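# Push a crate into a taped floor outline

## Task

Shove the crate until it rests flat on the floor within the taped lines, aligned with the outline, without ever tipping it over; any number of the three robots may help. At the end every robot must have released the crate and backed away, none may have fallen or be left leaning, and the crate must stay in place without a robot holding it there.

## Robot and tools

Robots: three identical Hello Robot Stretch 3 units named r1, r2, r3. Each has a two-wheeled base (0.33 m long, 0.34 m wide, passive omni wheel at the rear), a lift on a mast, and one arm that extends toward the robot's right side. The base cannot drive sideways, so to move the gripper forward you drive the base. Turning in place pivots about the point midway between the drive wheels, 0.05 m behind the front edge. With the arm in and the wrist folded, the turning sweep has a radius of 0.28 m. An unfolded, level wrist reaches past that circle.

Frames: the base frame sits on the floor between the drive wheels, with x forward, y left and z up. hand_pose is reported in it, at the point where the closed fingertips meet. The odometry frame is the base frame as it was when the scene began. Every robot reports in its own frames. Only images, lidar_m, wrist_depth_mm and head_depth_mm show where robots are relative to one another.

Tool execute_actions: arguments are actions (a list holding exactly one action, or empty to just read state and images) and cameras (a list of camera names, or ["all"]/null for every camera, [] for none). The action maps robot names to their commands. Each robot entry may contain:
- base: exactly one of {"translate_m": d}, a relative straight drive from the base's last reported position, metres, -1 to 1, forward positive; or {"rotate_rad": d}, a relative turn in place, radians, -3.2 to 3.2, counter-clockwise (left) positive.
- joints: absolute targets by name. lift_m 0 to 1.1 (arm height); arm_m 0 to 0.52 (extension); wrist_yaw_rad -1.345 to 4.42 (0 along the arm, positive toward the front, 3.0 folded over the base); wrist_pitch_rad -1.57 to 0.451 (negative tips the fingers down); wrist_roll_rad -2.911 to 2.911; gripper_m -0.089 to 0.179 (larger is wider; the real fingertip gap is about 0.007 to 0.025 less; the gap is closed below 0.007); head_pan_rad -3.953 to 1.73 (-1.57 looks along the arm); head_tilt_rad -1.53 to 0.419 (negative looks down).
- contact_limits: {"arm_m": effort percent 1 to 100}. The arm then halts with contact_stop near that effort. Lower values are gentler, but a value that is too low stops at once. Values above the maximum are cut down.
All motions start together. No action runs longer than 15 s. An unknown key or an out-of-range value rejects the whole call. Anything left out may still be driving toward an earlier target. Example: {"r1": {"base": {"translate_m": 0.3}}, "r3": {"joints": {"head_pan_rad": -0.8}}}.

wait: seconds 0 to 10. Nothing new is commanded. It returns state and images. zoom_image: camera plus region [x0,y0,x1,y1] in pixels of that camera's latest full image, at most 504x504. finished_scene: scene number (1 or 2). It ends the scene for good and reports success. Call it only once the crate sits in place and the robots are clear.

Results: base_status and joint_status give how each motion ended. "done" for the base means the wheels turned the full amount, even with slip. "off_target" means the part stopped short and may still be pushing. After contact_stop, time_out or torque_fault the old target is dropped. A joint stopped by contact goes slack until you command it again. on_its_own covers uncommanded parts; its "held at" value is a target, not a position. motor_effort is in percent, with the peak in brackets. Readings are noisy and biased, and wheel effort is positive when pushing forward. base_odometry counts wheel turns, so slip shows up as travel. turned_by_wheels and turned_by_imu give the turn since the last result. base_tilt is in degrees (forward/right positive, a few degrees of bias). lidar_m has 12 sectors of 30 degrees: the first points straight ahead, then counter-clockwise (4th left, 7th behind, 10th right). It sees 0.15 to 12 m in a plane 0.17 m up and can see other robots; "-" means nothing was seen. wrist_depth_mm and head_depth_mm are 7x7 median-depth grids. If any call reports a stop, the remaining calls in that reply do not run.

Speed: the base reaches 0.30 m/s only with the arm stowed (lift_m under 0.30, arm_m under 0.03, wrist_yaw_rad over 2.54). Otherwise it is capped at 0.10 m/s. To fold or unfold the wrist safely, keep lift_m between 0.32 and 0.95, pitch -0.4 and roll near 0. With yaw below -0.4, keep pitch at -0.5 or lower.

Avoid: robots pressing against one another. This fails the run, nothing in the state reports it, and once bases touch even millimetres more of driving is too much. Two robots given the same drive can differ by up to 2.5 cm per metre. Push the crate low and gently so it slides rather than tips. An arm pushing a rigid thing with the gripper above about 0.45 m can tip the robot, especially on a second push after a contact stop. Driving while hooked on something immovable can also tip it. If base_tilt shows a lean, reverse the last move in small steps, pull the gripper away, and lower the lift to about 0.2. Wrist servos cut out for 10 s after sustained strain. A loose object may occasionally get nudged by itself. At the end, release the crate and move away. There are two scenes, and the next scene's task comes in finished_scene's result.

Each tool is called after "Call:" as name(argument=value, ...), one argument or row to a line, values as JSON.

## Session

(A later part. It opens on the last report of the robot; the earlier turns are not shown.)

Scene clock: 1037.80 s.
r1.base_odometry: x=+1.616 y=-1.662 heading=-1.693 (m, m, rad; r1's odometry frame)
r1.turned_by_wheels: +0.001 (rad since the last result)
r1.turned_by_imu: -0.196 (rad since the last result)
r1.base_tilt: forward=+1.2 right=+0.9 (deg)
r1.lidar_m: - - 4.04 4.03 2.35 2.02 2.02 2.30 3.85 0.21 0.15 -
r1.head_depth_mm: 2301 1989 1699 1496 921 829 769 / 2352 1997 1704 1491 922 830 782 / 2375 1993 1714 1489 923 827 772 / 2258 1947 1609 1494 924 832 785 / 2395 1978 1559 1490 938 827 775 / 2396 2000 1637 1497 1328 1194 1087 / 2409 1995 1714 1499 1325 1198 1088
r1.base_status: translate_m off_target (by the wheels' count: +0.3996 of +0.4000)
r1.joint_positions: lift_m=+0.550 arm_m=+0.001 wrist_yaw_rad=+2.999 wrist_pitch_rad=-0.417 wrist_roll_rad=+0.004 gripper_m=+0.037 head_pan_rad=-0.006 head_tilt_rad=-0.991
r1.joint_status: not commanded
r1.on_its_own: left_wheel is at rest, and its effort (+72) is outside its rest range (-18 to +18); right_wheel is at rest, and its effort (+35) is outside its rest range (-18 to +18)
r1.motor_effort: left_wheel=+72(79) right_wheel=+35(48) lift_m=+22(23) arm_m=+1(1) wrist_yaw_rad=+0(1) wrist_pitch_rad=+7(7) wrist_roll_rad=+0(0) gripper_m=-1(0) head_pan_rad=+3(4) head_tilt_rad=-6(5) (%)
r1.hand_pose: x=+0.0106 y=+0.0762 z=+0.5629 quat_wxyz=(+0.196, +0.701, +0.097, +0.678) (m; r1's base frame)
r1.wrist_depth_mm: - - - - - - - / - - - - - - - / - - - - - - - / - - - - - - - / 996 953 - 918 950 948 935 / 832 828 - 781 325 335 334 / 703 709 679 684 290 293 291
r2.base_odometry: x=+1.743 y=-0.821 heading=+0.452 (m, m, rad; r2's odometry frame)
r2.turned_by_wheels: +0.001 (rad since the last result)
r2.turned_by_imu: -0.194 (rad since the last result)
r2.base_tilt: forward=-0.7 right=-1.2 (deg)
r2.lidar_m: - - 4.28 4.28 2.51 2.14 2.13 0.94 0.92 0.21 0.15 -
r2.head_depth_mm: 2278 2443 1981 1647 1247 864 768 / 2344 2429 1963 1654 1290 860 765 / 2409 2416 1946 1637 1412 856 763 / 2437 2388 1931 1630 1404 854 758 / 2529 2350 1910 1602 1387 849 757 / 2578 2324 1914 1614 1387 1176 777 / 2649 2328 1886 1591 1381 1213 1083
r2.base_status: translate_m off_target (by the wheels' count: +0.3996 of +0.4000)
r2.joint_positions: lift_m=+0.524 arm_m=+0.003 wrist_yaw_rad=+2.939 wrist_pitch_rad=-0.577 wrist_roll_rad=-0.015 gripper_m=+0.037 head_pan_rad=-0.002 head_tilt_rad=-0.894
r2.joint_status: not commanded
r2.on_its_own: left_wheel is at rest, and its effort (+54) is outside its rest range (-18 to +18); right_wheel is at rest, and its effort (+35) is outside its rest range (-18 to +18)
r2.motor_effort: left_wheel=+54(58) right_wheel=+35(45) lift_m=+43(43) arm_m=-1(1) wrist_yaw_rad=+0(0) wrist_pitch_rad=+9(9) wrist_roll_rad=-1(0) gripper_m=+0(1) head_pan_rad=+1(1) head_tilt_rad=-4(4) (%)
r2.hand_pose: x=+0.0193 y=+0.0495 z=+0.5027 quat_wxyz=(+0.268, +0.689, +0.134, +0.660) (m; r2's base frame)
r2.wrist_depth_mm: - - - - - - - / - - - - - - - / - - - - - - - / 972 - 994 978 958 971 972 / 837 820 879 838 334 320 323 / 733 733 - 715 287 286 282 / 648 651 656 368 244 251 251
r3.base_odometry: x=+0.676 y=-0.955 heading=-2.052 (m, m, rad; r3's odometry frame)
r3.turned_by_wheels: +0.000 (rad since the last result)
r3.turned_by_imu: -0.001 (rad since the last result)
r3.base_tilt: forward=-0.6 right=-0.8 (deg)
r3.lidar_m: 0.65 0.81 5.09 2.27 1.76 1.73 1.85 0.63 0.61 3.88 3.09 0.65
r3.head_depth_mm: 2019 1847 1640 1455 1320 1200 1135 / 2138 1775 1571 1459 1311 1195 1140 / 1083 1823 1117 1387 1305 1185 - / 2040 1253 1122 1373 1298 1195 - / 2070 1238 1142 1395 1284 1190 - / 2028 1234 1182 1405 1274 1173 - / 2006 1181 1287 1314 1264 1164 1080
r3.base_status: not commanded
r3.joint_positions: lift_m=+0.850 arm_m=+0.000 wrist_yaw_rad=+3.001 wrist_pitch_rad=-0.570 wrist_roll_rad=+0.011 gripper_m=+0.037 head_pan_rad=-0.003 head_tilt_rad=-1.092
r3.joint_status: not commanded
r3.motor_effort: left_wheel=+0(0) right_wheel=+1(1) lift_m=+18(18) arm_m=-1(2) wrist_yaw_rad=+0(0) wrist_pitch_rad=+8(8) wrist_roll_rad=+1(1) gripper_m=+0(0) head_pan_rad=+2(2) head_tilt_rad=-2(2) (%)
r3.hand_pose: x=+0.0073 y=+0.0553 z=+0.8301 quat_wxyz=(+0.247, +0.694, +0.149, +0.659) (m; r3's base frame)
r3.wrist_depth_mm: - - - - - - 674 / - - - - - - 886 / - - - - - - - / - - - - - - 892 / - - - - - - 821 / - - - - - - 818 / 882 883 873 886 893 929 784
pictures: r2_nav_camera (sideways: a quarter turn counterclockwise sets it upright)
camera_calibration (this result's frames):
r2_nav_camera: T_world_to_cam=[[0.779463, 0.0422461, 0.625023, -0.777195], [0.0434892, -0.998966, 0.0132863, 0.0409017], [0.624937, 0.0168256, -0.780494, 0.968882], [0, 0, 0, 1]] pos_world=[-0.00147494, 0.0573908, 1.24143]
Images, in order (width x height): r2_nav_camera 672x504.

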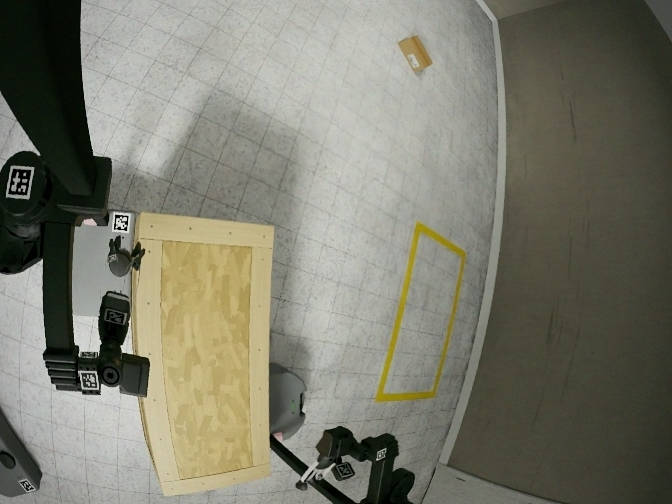

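Call:
execute_actions(
  actions=[
    {"r1":{"base":{"translate_m":-0.45}},"r2":{"base":{"translate_m":-0.35}},"r3":{"base":{"rotate_rad":1.17}}},
  ],
  cameras=[],
)

Call:
execute_actions(
  actions=[
    {"r1":{"base":{"rotate_rad":1.04}},"r2":{"base":{"rotate_rad":0.16}}},
  ],
  cameras=[],
)

Call:
execute_actions(
  actions=[
    {"r1":{"base":{"translate_m":0.58}},"r2":{"base":{"translate_m":0.3}}},
  ],
  cameras=[],
)

Call:
execute_actions(
  actions=[
    {"r1":{"base":{"rotate_rad":-1.04}},"r2":{"base":{"rotate_rad":-0.16}}},
  ],
  cameras=["r1_nav_camera","r2_nav_camera","r3_nav_camera","r3_head_camera"],
)

Scene clock: 1118.70 s.
r1.base_odometry: x=+1.671 y=-1.215 heading=-1.693 (m, m, rad; r1's odometry frame)
r1.turned_by_wheels: +0.000 (rad since the last result)
r1.turned_by_imu: -0.003 (rad since the last result)
r1.base_tilt: forward=+1.2 right=+0.9 (deg)
r1.lidar_m: 0.50 0.51 4.11 3.34 1.83 1.58 1.58 1.80 3.01 4.57 0.71 0.52
r1.head_depth_mm: 2258 1982 1177 1034 1261 1192 1112 / 2376 1985 1178 1034 1265 1193 1097 / 2382 1997 1184 1034 1260 1194 1115 / 2369 1985 1183 1038 1265 1194 1116 / 2332 1743 1709 1094 1303 1192 1123 / 2386 1947 1698 1492 1336 1197 1087 / 2407 1914 1716 1495 1335 1193 1086
r1.base_status: done
r1.joint_positions: lift_m=+0.550 arm_m=+0.001 wrist_yaw_rad=+2.999 wrist_pitch_rad=-0.417 wrist_roll_rad=+0.004 gripper_m=+0.037 head_pan_rad=-0.006 head_tilt_rad=-0.991
r1.joint_status: not commanded
r1.motor_effort: left_wheel=+1(64) right_wheel=-1(31) lift_m=+22(22) arm_m=+0(0) wrist_yaw_rad=+1(1) wrist_pitch_rad=+7(7) wrist_roll_rad=+0(0) gripper_m=+0(1) head_pan_rad=+4(3) head_tilt_rad=-5(5) (%)
r1.hand_pose: x=+0.0106 y=+0.0762 z=+0.5629 quat_wxyz=(+0.196, +0.701, +0.097, +0.678) (m; r1's base frame)
r1.wrist_depth_mm: - - - - - - - / - - - - - - - / - - - - - - - / - - - - - - - / 965 964 - 964 951 934 939 / 842 792 - 779 771 789 778 / 699 715 686 693 681 681 662
r2.base_odometry: x=+1.429 y=-0.974 heading=+0.452 (m, m, rad; r2's odometry frame)
r2.turned_by_wheels: +0.000 (rad since the last result)
r2.turned_by_imu: -0.004 (rad since the last result)
r2.base_tilt: forward=-0.6 right=-1.2 (deg)
r2.lidar_m: 0.40 0.41 4.35 3.82 2.11 1.80 1.79 2.03 0.75 1.42 0.58 0.42
r2.head_depth_mm: 2464 2284 1743 1147 1006 1202 1115 / 2651 2429 1756 1136 1000 1203 1109 / 2704 2404 1939 1134 994 1192 1097 / 2729 2387 1946 1119 987 1187 1095 / 2803 2378 1913 1112 983 1184 1093 / 2805 2339 1905 1610 1360 1218 1086 / 2857 2314 1891 1594 1377 1216 1083
r2.base_status: done
r2.joint_positions: lift_m=+0.524 arm_m=+0.003 wrist_yaw_rad=+2.939 wrist_pitch_rad=-0.577 wrist_roll_rad=-0.015 gripper_m=+0.037 head_pan_rad=-0.002 head_tilt_rad=-0.894
r2.joint_status: not commanded
r2.motor_effort: left_wheel=+1(50) right_wheel=-1(34) lift_m=+43(43) arm_m=-1(1) wrist_yaw_rad=+0(0) wrist_pitch_rad=+9(9) wrist_roll_rad=+0(0) gripper_m=+0(1) head_pan_rad=+1(1) head_tilt_rad=-5(4) (%)
r2.hand_pose: x=+0.0193 y=+0.0495 z=+0.5027 quat_wxyz=(+0.268, +0.689, +0.134, +0.660) (m; r2's base frame)
r2.wrist_depth_mm: - - - - - - - / - - - - - - - / - - - - - - - / 983 - 988 989 981 981 961 / 839 818 850 824 830 823 443 / 727 714 - 732 745 735 455 / 655 646 645 647 635 626 465
r3.base_odometry: x=+0.676 y=-0.955 heading=-0.882 (m, m, rad; r3's odometry frame)
r3.turned_by_wheels: +1.170 (rad since the last result)
r3.turned_by_imu: +1.155 (rad since the last result)
r3.base_tilt: forward=-0.6 right=-0.9 (deg)
r3.lidar_m: 0.77 2.08 1.74 1.74 1.95 0.61 0.62 3.67 3.02 0.65 0.67 0.76
r3.head_depth_mm: 2152 1872 1637 1442 1319 1202 1134 / 2089 1849 1530 1446 1311 1194 1137 / 811 768 1386 1318 1303 1186 - / 819 1741 1600 1305 1298 1187 - / 2051 1779 1576 1396 1281 1187 - / 2040 1773 1562 1406 1276 1170 - / 2023 1764 1565 1395 1271 1159 1084
r3.base_status: done
r3.joint_positions: lift_m=+0.850 arm_m=+0.000 wrist_yaw_rad=+3.001 wrist_pitch_rad=-0.570 wrist_roll_rad=+0.011 gripper_m=+0.037 head_pan_rad=-0.003 head_tilt_rad=-1.092
r3.joint_status: not commanded
r3.motor_effort: left_wheel=-1(4) right_wheel=+3(6) lift_m=+18(18) arm_m=-2(2) wrist_yaw_rad=+0(0) wrist_pitch_rad=+8(8) wrist_roll_rad=+1(1) gripper_m=-1(0) head_pan_rad=+2(1) head_tilt_rad=-2(2) (%)
r3.hand_pose: x=+0.0073 y=+0.0553 z=+0.8301 quat_wxyz=(+0.247, +0.694, +0.149, +0.659) (m; r3's base frame)
r3.wrist_depth_mm: - - - - - - - / - - - - - - - / - - - - - - - / - - - - - - - / - - - - - - - / - - - - - - - / 879 876 863 896 883 898 921
pictures: none
No camera images: the call's "cameras" was empty. Leave "cameras" out to get every camera's image.

Scene clock: 1121.33 s.
r1.base_odometry: x=+1.671 y=-1.215 heading=-0.653 (m, m, rad; r1's odometry frame)
r1.turned_by_wheels: +1.040 (rad since the last result)
r1.turned_by_imu: +1.049 (rad since the last result)
r1.base_tilt: forward=+1.1 right=+0.9 (deg)
r1.lidar_m: 4.16 3.39 1.85 1.58 1.58 1.79 2.98 4.57 0.73 0.52 0.50 0.51
r1.head_depth_mm: 2386 1980 1709 1478 1326 1160 1118 / 2407 1995 1709 1486 1327 1187 1099 / 2376 1992 1699 1485 1318 1190 1114 / 2391 1983 1702 1489 1318 1198 1116 / 2380 1994 1705 1489 1333 1195 1124 / 2406 1988 1692 1488 1331 1197 1086 / 2405 1990 1711 1502 1331 1193 1085
r1.base_status: done
r1.joint_positions: lift_m=+0.550 arm_m=+0.001 wrist_yaw_rad=+2.999 wrist_pitch_rad=-0.417 wrist_roll_rad=+0.004 gripper_m=+0.037 head_pan_rad=-0.006 head_tilt_rad=-0.991
r1.joint_status: not commanded
r1.motor_effort: left_wheel=-2(7) right_wheel=+2(5) lift_m=+22(22) arm_m=+0(0) wrist_yaw_rad=+1(1) wrist_pitch_rad=+7(7) wrist_roll_rad=+0(0) gripper_m=+0(1) head_pan_rad=+3(3) head_tilt_rad=-5(6) (%)
r1.hand_pose: x=+0.0106 y=+0.0762 z=+0.5629 quat_wxyz=(+0.196, +0.701, +0.097, +0.678) (m; r1's base frame)
r1.wrist_depth_mm: - - - - - - - / - - - - - - - / - - - - - - - / - - - - - - - / 990 972 - 953 927 946 946 / 831 813 - 808 776 794 797 / 702 726 688 680 691 687 679
r2.base_odometry: x=+1.429 y=-0.974 heading=+0.612 (m, m, rad; r2's odometry frame)
r2.turned_by_wheels: +0.160 (rad since the last result)
r2.turned_by_imu: +0.159 (rad since the last result)
r2.base_tilt: forward=-0.6 right=-1.1 (deg)
r2.lidar_m: 0.40 3.76 4.33 2.97 1.94 1.79 1.81 2.26 0.75 4.47 0.50 0.40
r2.head_depth_mm: 2556 2464 1736 1146 983 1115 1111 / 2693 2442 1940 1139 985 1176 1109 / 2778 2389 1965 1127 974 1177 1102 / 2875 2406 1934 1125 978 1189 1097 / 2936 2348 1915 1611 1026 1204 1090 / 2967 2352 1895 1598 1380 1219 1090 / 3016 2326 1887 1597 1375 1209 1081
r2.base_status: done
r2.joint_positions: lift_m=+0.524 arm_m=+0.003 wrist_yaw_rad=+2.939 wrist_pitch_rad=-0.577 wrist_roll_rad=-0.015 gripper_m=+0.037 head_pan_rad=-0.002 head_tilt_rad=-0.894
r2.joint_status: not commanded
r2.motor_effort: left_wheel=-2(6) right_wheel=+3(6) lift_m=+43(43) arm_m=-1(1) wrist_yaw_rad=+0(0) wrist_pitch_rad=+9(9) wrist_roll_rad=+0(0) gripper_m=+0(0) head_pan_rad=+1(1) head_tilt_rad=-4(4) (%)
r2.hand_pose: x=+0.0193 y=+0.0495 z=+0.5027 quat_wxyz=(+0.268, +0.689, +0.134, +0.660) (m; r2's base frame)
r2.wrist_depth_mm: - - - - - - - / - - - - - - - / - - - - - - - / 992 - 970 - 978 968 937 / 839 805 869 836 821 825 827 / 741 712 - 723 750 735 723 / 642 645 643 647 638 658 482
r3.base_odometry: x=+0.676 y=-0.955 heading=-0.882 (m, m, rad; r3's odometry frame)
r3.turned_by_wheels: +0.000 (rad since the last result)
r3.turned_by_imu: +0.000 (rad since the last result)
r3.base_tilt: forward=-0.5 right=-0.8 (deg)
r3.lidar_m: 0.77 2.07 1.74 1.73 1.94 0.61 0.61 3.67 3.03 0.65 0.67 0.76
r3.head_depth_mm: 2143 1857 1601 1435 1320 1205 1126 / 2129 1851 1540 1452 1308 1196 1132 / 813 789 1411 1300 1298 1190 - / 803 1708 1595 1306 1284 1184 - / 2057 1789 1588 1406 1286 1188 - / 2041 1779 1571 1410 1278 1170 - / 2000 1762 1558 1393 1272 1160 1079
r3.base_status: not commanded
r3.joint_positions: lift_m=+0.850 arm_m=+0.000 wrist_yaw_rad=+3.001 wrist_pitch_rad=-0.570 wrist_roll_rad=+0.011 gripper_m=+0.037 head_pan_rad=-0.003 head_tilt_rad=-1.092
r3.joint_status: not commanded
r3.motor_effort: left_wheel=-2(2) right_wheel=+3(3) lift_m=+18(18) arm_m=-1(2) wrist_yaw_rad=-2(1) wrist_pitch_rad=+8(8) wrist_roll_rad=+1(1) gripper_m=+0(0) head_pan_rad=+1(1) head_tilt_rad=-3(2) (%)
r3.hand_pose: x=+0.0073 y=+0.0553 z=+0.8301 quat_wxyz=(+0.247, +0.694, +0.149, +0.659) (m; r3's base frame)
r3.wrist_depth_mm: - - - - - - - / - - - - - - - / - - - - - - - / - - - - - - - / - - - - - - - / - - - - - - - / 870 892 846 887 907 888 917
pictures: none
No camera images: the call's "cameras" was empty. Leave "cameras" out to get every camera's image.

Scene clock: 1128.20 s.
r1.base_odometry: x=+2.131 y=-1.568 heading=-0.653 (m, m, rad; r1's odometry frame)
r1.turned_by_wheels: +0.000 (rad since the last result)
r1.turned_by_imu: +0.001 (rad since the last result)
r1.base_tilt: forward=+1.2 right=+0.9 (deg)
r1.lidar_m: 3.58 3.58 2.04 1.74 1.75 1.99 3.29 0.84 0.41 0.49 1.24 1.38
r1.head_depth_mm: 2395 1979 1705 1490 1317 1196 1116 / 2369 1994 1709 1492 1330 1194 1101 / 2371 1990 1697 1496 1334 1197 1113 / 2377 1985 1706 1491 1317 1196 1109 / 2387 1989 1705 1500 1326 1192 1125 / 2391 1973 1707 1487 1336 1192 1086 / 2380 1991 1707 1503 1331 1193 1086
r1.base_status: done
r1.joint_positions: lift_m=+0.550 arm_m=+0.001 wrist_yaw_rad=+2.999 wrist_pitch_rad=-0.417 wrist_roll_rad=+0.004 gripper_m=+0.037 head_pan_rad=-0.006 head_tilt_rad=-0.991
r1.joint_status: not commanded
r1.motor_effort: left_wheel=-3(4) right_wheel=+2(7) lift_m=+22(22) arm_m=+0(0) wrist_yaw_rad=+1(1) wrist_pitch_rad=+7(7) wrist_roll_rad=+0(0) gripper_m=+0(0) head_pan_rad=+4(3) head_tilt_rad=-5(5) (%)
r1.hand_pose: x=+0.0106 y=+0.0762 z=+0.5629 quat_wxyz=(+0.196, +0.701, +0.097, +0.678) (m; r1's base frame)
r1.wrist_depth_mm: - - - - - - - / - - - - - - - / - - - - - - - / - - - - - - - / 933 942 - 966 974 924 926 / 823 829 - 806 766 795 789 / 707 723 671 698 693 686 683
r2.base_odometry: x=+1.674 y=-0.802 heading=+0.612 (m, m, rad; r2's odometry frame)
r2.turned_by_wheels: +0.000 (rad since the last result)
r2.turned_by_imu: -0.001 (rad since the last result)
r2.base_tilt: forward=-0.7 right=-1.3 (deg)
r2.lidar_m: - 4.60 4.24 3.42 2.25 2.07 2.09 0.94 0.93 0.26 0.15 -
r2.head_depth_mm: 2321 2457 1977 1650 1421 865 768 / 2436 2457 1966 1634 1414 859 775 / 2513 2424 1935 1636 969 853 777 / 2649 2366 1922 1620 968 850 781 / 2744 2365 1908 1609 1384 1161 899 / 2799 2350 1907 1597 1381 1212 1085 / 2881 2328 1889 1582 1380 1205 1082
r2.base_status: done
r2.joint_positions: lift_m=+0.524 arm_m=+0.003 wrist_yaw_rad=+2.939 wrist_pitch_rad=-0.577 wrist_roll_rad=-0.015 gripper_m=+0.037 head_pan_rad=-0.002 head_tilt_rad=-0.894
r2.joint_status: not commanded
r2.motor_effort: left_wheel=-2(1) right_wheel=+2(5) lift_m=+43(43) arm_m=-1(0) wrist_yaw_rad=+0(0) wrist_pitch_rad=+9(9) wrist_roll_rad=+0(1) gripper_m=+0(0) head_pan_rad=+2(1) head_tilt_rad=-4(4) (%)
r2.hand_pose: x=+0.0193 y=+0.0495 z=+0.5027 quat_wxyz=(+0.268, +0.689, +0.134, +0.660) (m; r2's base frame)
r2.wrist_depth_mm: - - - - - - - / - - - - - - - / - - - - - - - / 981 - 963 958 996 - 955 / 838 807 846 826 845 855 836 / 732 727 - 720 739 280 281 / 642 642 650 644 628 249 249
r3.base_odometry: x=+0.676 y=-0.955 heading=-0.882 (m, m, rad; r3's odometry frame)
r3.turned_by_wheels: +0.000 (rad since the last result)
r3.turned_by_imu: -0.001 (rad since the last result)
r3.base_tilt: forward=-0.5 right=-0.9 (deg)
r3.lidar_m: 3.88 2.07 1.74 1.73 1.95 0.61 0.62 3.67 3.04 0.65 0.67 0.90
r3.head_depth_mm: 836 1184 1603 1397 1316 1204 1133 / 2132 1838 1391 1331 1306 1192 1133 / 2119 1816 1614 1423 1313 1187 - / 2064 1800 1594 1423 1293 1187 - / 2064 1778 1576 1415 1288 1186 - / 2041 1774 1572 1393 1276 1175 - / 2025 1753 1550 1404 1270 1159 1078
r3.base_status: not commanded
r3.joint_positions: lift_m=+0.850 arm_m=+0.000 wrist_yaw_rad=+3.001 wrist_pitch_rad=-0.570 wrist_roll_rad=+0.011 gripper_m=+0.037 head_pan_rad=-0.003 head_tilt_rad=-1.092
r3.joint_status: not commanded
r3.motor_effort: left_wheel=-2(1) right_wheel=+3(3) lift_m=+18(18) arm_m=-1(2) wrist_yaw_rad=-1(0) wrist_pitch_rad=+8(8) wrist_roll_rad=+1(1) gripper_m=+0(0) head_pan_rad=+2(0) head_tilt_rad=-2(2) (%)
r3.hand_pose: x=+0.0073 y=+0.0553 z=+0.8301 quat_wxyz=(+0.247, +0.694, +0.149, +0.659) (m; r3's base frame)
r3.wrist_depth_mm: - - - - - - - / - - - - - - - / - - - - - - - / - - - - - - - / - - - - - - - / - - - - - - - / 875 879 876 898 909 903 933
pictures: none
No camera images: the call's "cameras" was empty. Leave "cameras" out to get every camera's image.

Scene clock: 1130.83 s.
r1.base_odometry: x=+2.131 y=-1.568 heading=-1.693 (m, m, rad; r1's odometry frame)
r1.turned_by_wheels: -1.040 (rad since the last result)
r1.turned_by_imu: -1.050 (rad since the last result)
r1.base_tilt: forward=+1.2 right=+0.8 (deg)
r1.lidar_m: 1.24 1.38 3.57 3.58 2.02 1.74 1.75 2.00 3.33 0.81 0.41 0.50
r1.head_depth_mm: 2379 2011 1704 1490 1054 1109 1110 / 2319 1935 1573 1493 1323 1200 1094 / 2410 1996 1594 1500 1321 1188 1116 / 2392 1984 1712 1501 1330 1199 1111 / 2390 1864 1710 1498 1329 1192 1126 / 2388 1693 1694 1500 1321 1201 1083 / 2387 1954 1712 1490 1330 1201 1084
r1.base_status: done
r1.joint_positions: lift_m=+0.550 arm_m=+0.001 wrist_yaw_rad=+2.999 wrist_pitch_rad=-0.417 wrist_roll_rad=+0.004 gripper_m=+0.037 head_pan_rad=-0.006 head_tilt_rad=-0.991
r1.joint_status: not commanded
r1.motor_effort: left_wheel=+3(9) right_wheel=-3(6) lift_m=+22(22) arm_m=+0(0) wrist_yaw_rad=+0(0) wrist_pitch_rad=+6(7) wrist_roll_rad=+0(0) gripper_m=-1(1) head_pan_rad=+3(3) head_tilt_rad=-5(5) (%)
r1.hand_pose: x=+0.0106 y=+0.0762 z=+0.5629 quat_wxyz=(+0.196, +0.701, +0.097, +0.678) (m; r1's base frame)
r1.wrist_depth_mm: - - - - - - - / - - - - - - - / - - - - - - - / - - - - - - - / 997 990 - 945 950 919 947 / 801 819 - 802 789 798 787 / 707 707 678 703 684 697 680
r2.base_odometry: x=+1.674 y=-0.802 heading=+0.452 (m, m, rad; r2's odometry frame)
r2.turned_by_wheels: -0.160 (rad since the last result)
r2.turned_by_imu: -0.160 (rad since the last result)
r2.base_tilt: forward=-0.6 right=-1.2 (deg)
r2.lidar_m: - 5.00 4.26 4.24 2.43 2.07 2.07 2.35 0.93 0.43 0.15 -
r2.head_depth_mm: 2328 2443 1975 1651 982 864 806 / 2372 2424 1973 1647 979 860 803 / 2441 2405 1952 1643 973 853 798 / 2511 2399 1944 1618 963 854 782 / 2570 2350 1922 1617 982 847 777 / 2635 2327 1909 1611 1380 1216 1088 / 2657 2312 1884 1582 1369 1210 1083
r2.base_status: done
r2.joint_positions: lift_m=+0.524 arm_m=+0.003 wrist_yaw_rad=+2.939 wrist_pitch_rad=-0.577 wrist_roll_rad=-0.015 gripper_m=+0.037 head_pan_rad=-0.002 head_tilt_rad=-0.894
r2.joint_status: not commanded
r2.motor_effort: left_wheel=+2(5) right_wheel=-3(7) lift_m=+43(43) arm_m=-1(1) wrist_yaw_rad=+0(0) wrist_pitch_rad=+9(9) wrist_roll_rad=+0(1) gripper_m=-1(0) head_pan_rad=+1(2) head_tilt_rad=-5(4) (%)
r2.hand_pose: x=+0.0193 y=+0.0495 z=+0.5027 quat_wxyz=(+0.268, +0.689, +0.134, +0.660) (m; r2's base frame)
r2.wrist_depth_mm: - - - - - - - / - - - - - - - / - - - - - - - / 985 - 969 993 977 982 - / 842 810 853 836 833 839 320 / 724 726 - 730 288 281 279 / 646 649 652 643 318 252 251
r3.base_odometry: x=+0.676 y=-0.955 heading=-0.882 (m, m, rad; r3's odometry frame)
r3.turned_by_wheels: +0.000 (rad since the last result)
r3.turned_by_imu: +0.000 (rad since the last result)
r3.base_tilt: forward=-0.6 right=-0.8 (deg)
r3.lidar_m: 3.86 2.07 1.74 1.73 1.95 0.61 0.62 3.67 1.36 0.65 0.67 0.90
r3.head_depth_mm: 850 1773 1469 1402 1319 1201 1127 / 2129 1828 1410 1358 1310 1201 1135 / 2106 1836 1599 1422 1297 1188 - / 2085 1789 1598 1424 1301 1189 - / 2069 1773 1565 1411 1285 1188 - / 2043 1769 1571 1406 1274 1166 - / 2025 1756 1557 1394 1263 1158 1078
r3.base_status: not commanded
r3.joint_positions: lift_m=+0.850 arm_m=+0.000 wrist_yaw_rad=+3.001 wrist_pitch_rad=-0.570 wrist_roll_rad=+0.011 gripper_m=+0.037 head_pan_rad=-0.003 head_tilt_rad=-1.092
r3.joint_status: not commanded
r3.motor_effort: left_wheel=-2(2) right_wheel=+3(3) lift_m=+18(18) arm_m=-2(1) wrist_yaw_rad=-1(1) wrist_pitch_rad=+8(8) wrist_roll_rad=+1(1) gripper_m=+0(1) head_pan_rad=+2(2) head_tilt_rad=-3(2) (%)
r3.hand_pose: x=+0.0073 y=+0.0553 z=+0.8301 quat_wxyz=(+0.247, +0.694, +0.149, +0.659) (m; r3's base frame)
r3.wrist_depth_mm: - - - - - - - / - - - - - - - / - - - - - - - / - - - - - - - / - - - - - - - / - - - - - - - / 868 884 858 903 886 895 926
pictures: r1_nav_camera (sideways: a quarter turn counterclockwise sets it upright), r2_nav_camera (sideways: a quarter turn counterclockwise sets it upright), r3_head_camera (sideways: a quarter turn clockwise sets it upright), r3_nav_camera (sideways: a quarter turn counterclockwise sets it upright)
camera_calibration (this result's frames):
r1_nav_camera: T_world_to_cam=[[0.829881, 0.0301882, 0.557123, -0.692868], [-0.00267317, -0.998309, 0.0580762, -0.0206753], [0.557934, -0.0496856, -0.828397, 1.03188], [0, 0, 0, 1]] pos_world=[-0.000780186, 0.0515459, 1.24202]
r2_nav_camera: T_world_to_cam=[[0.779463, 0.0422461, 0.625023, -0.777195], [0.0434892, -0.998966, 0.0132863, 0.0409017], [0.624937, 0.0168256, -0.780494, 0.968882], [0, 0, 0, 1]] pos_world=[-0.00147494, 0.0573908, 1.24143]
r3_head_camera: T_world_to_cam=[[-0.888573, -0.0385296, -0.457114, 0.613171], [-0.0118192, 0.998059, -0.0611501, 0.0756492], [0.458583, -0.0489336, -0.887303, 1.11106], [0, 0, 0, 1]] pos_world=[0.0362271, 0.00249106, 1.27076]
r3_nav_camera: T_world_to_cam=[[0.881889, -0.0102532, 0.471346, -0.57132], [0.020036, -0.998045, -0.0591979, 0.121384], [0.471032, 0.0616498, -0.879959, 1.0983], [0, 0, 0, 1]] pos_world=[-0.0159228, 0.0475793, 1.24293]
Images, in order (width x height): r1_nav_camera 672x504, r2_nav_camera 672x504, r3_head_camera 896x504, r3_nav_camera 672x504.

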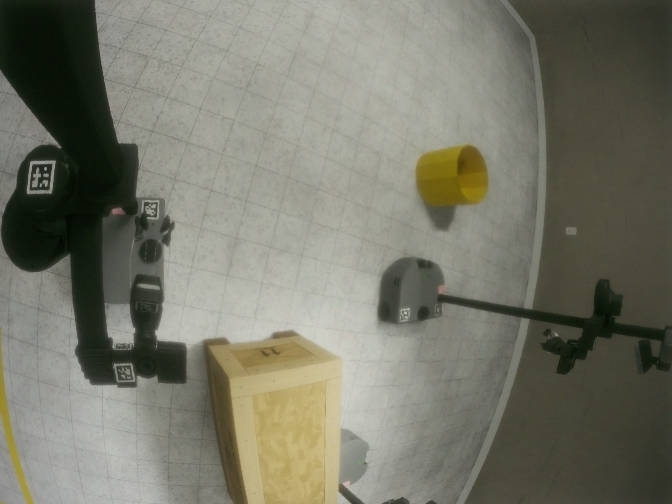

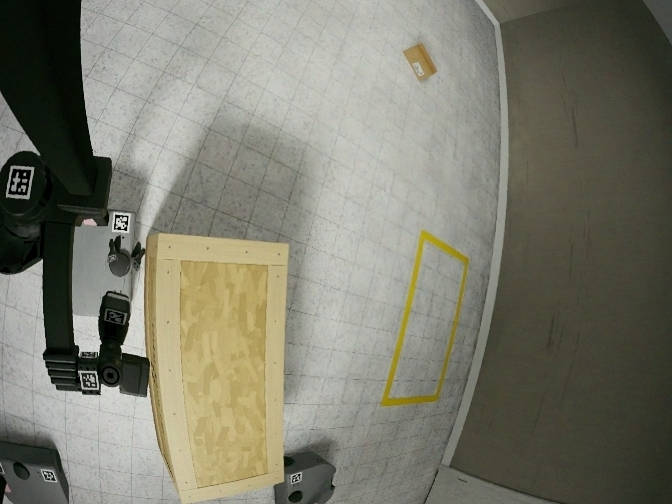

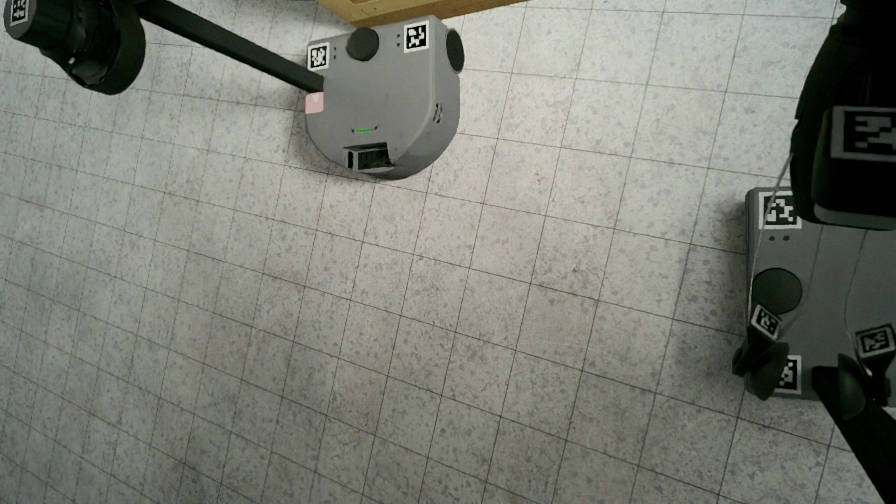

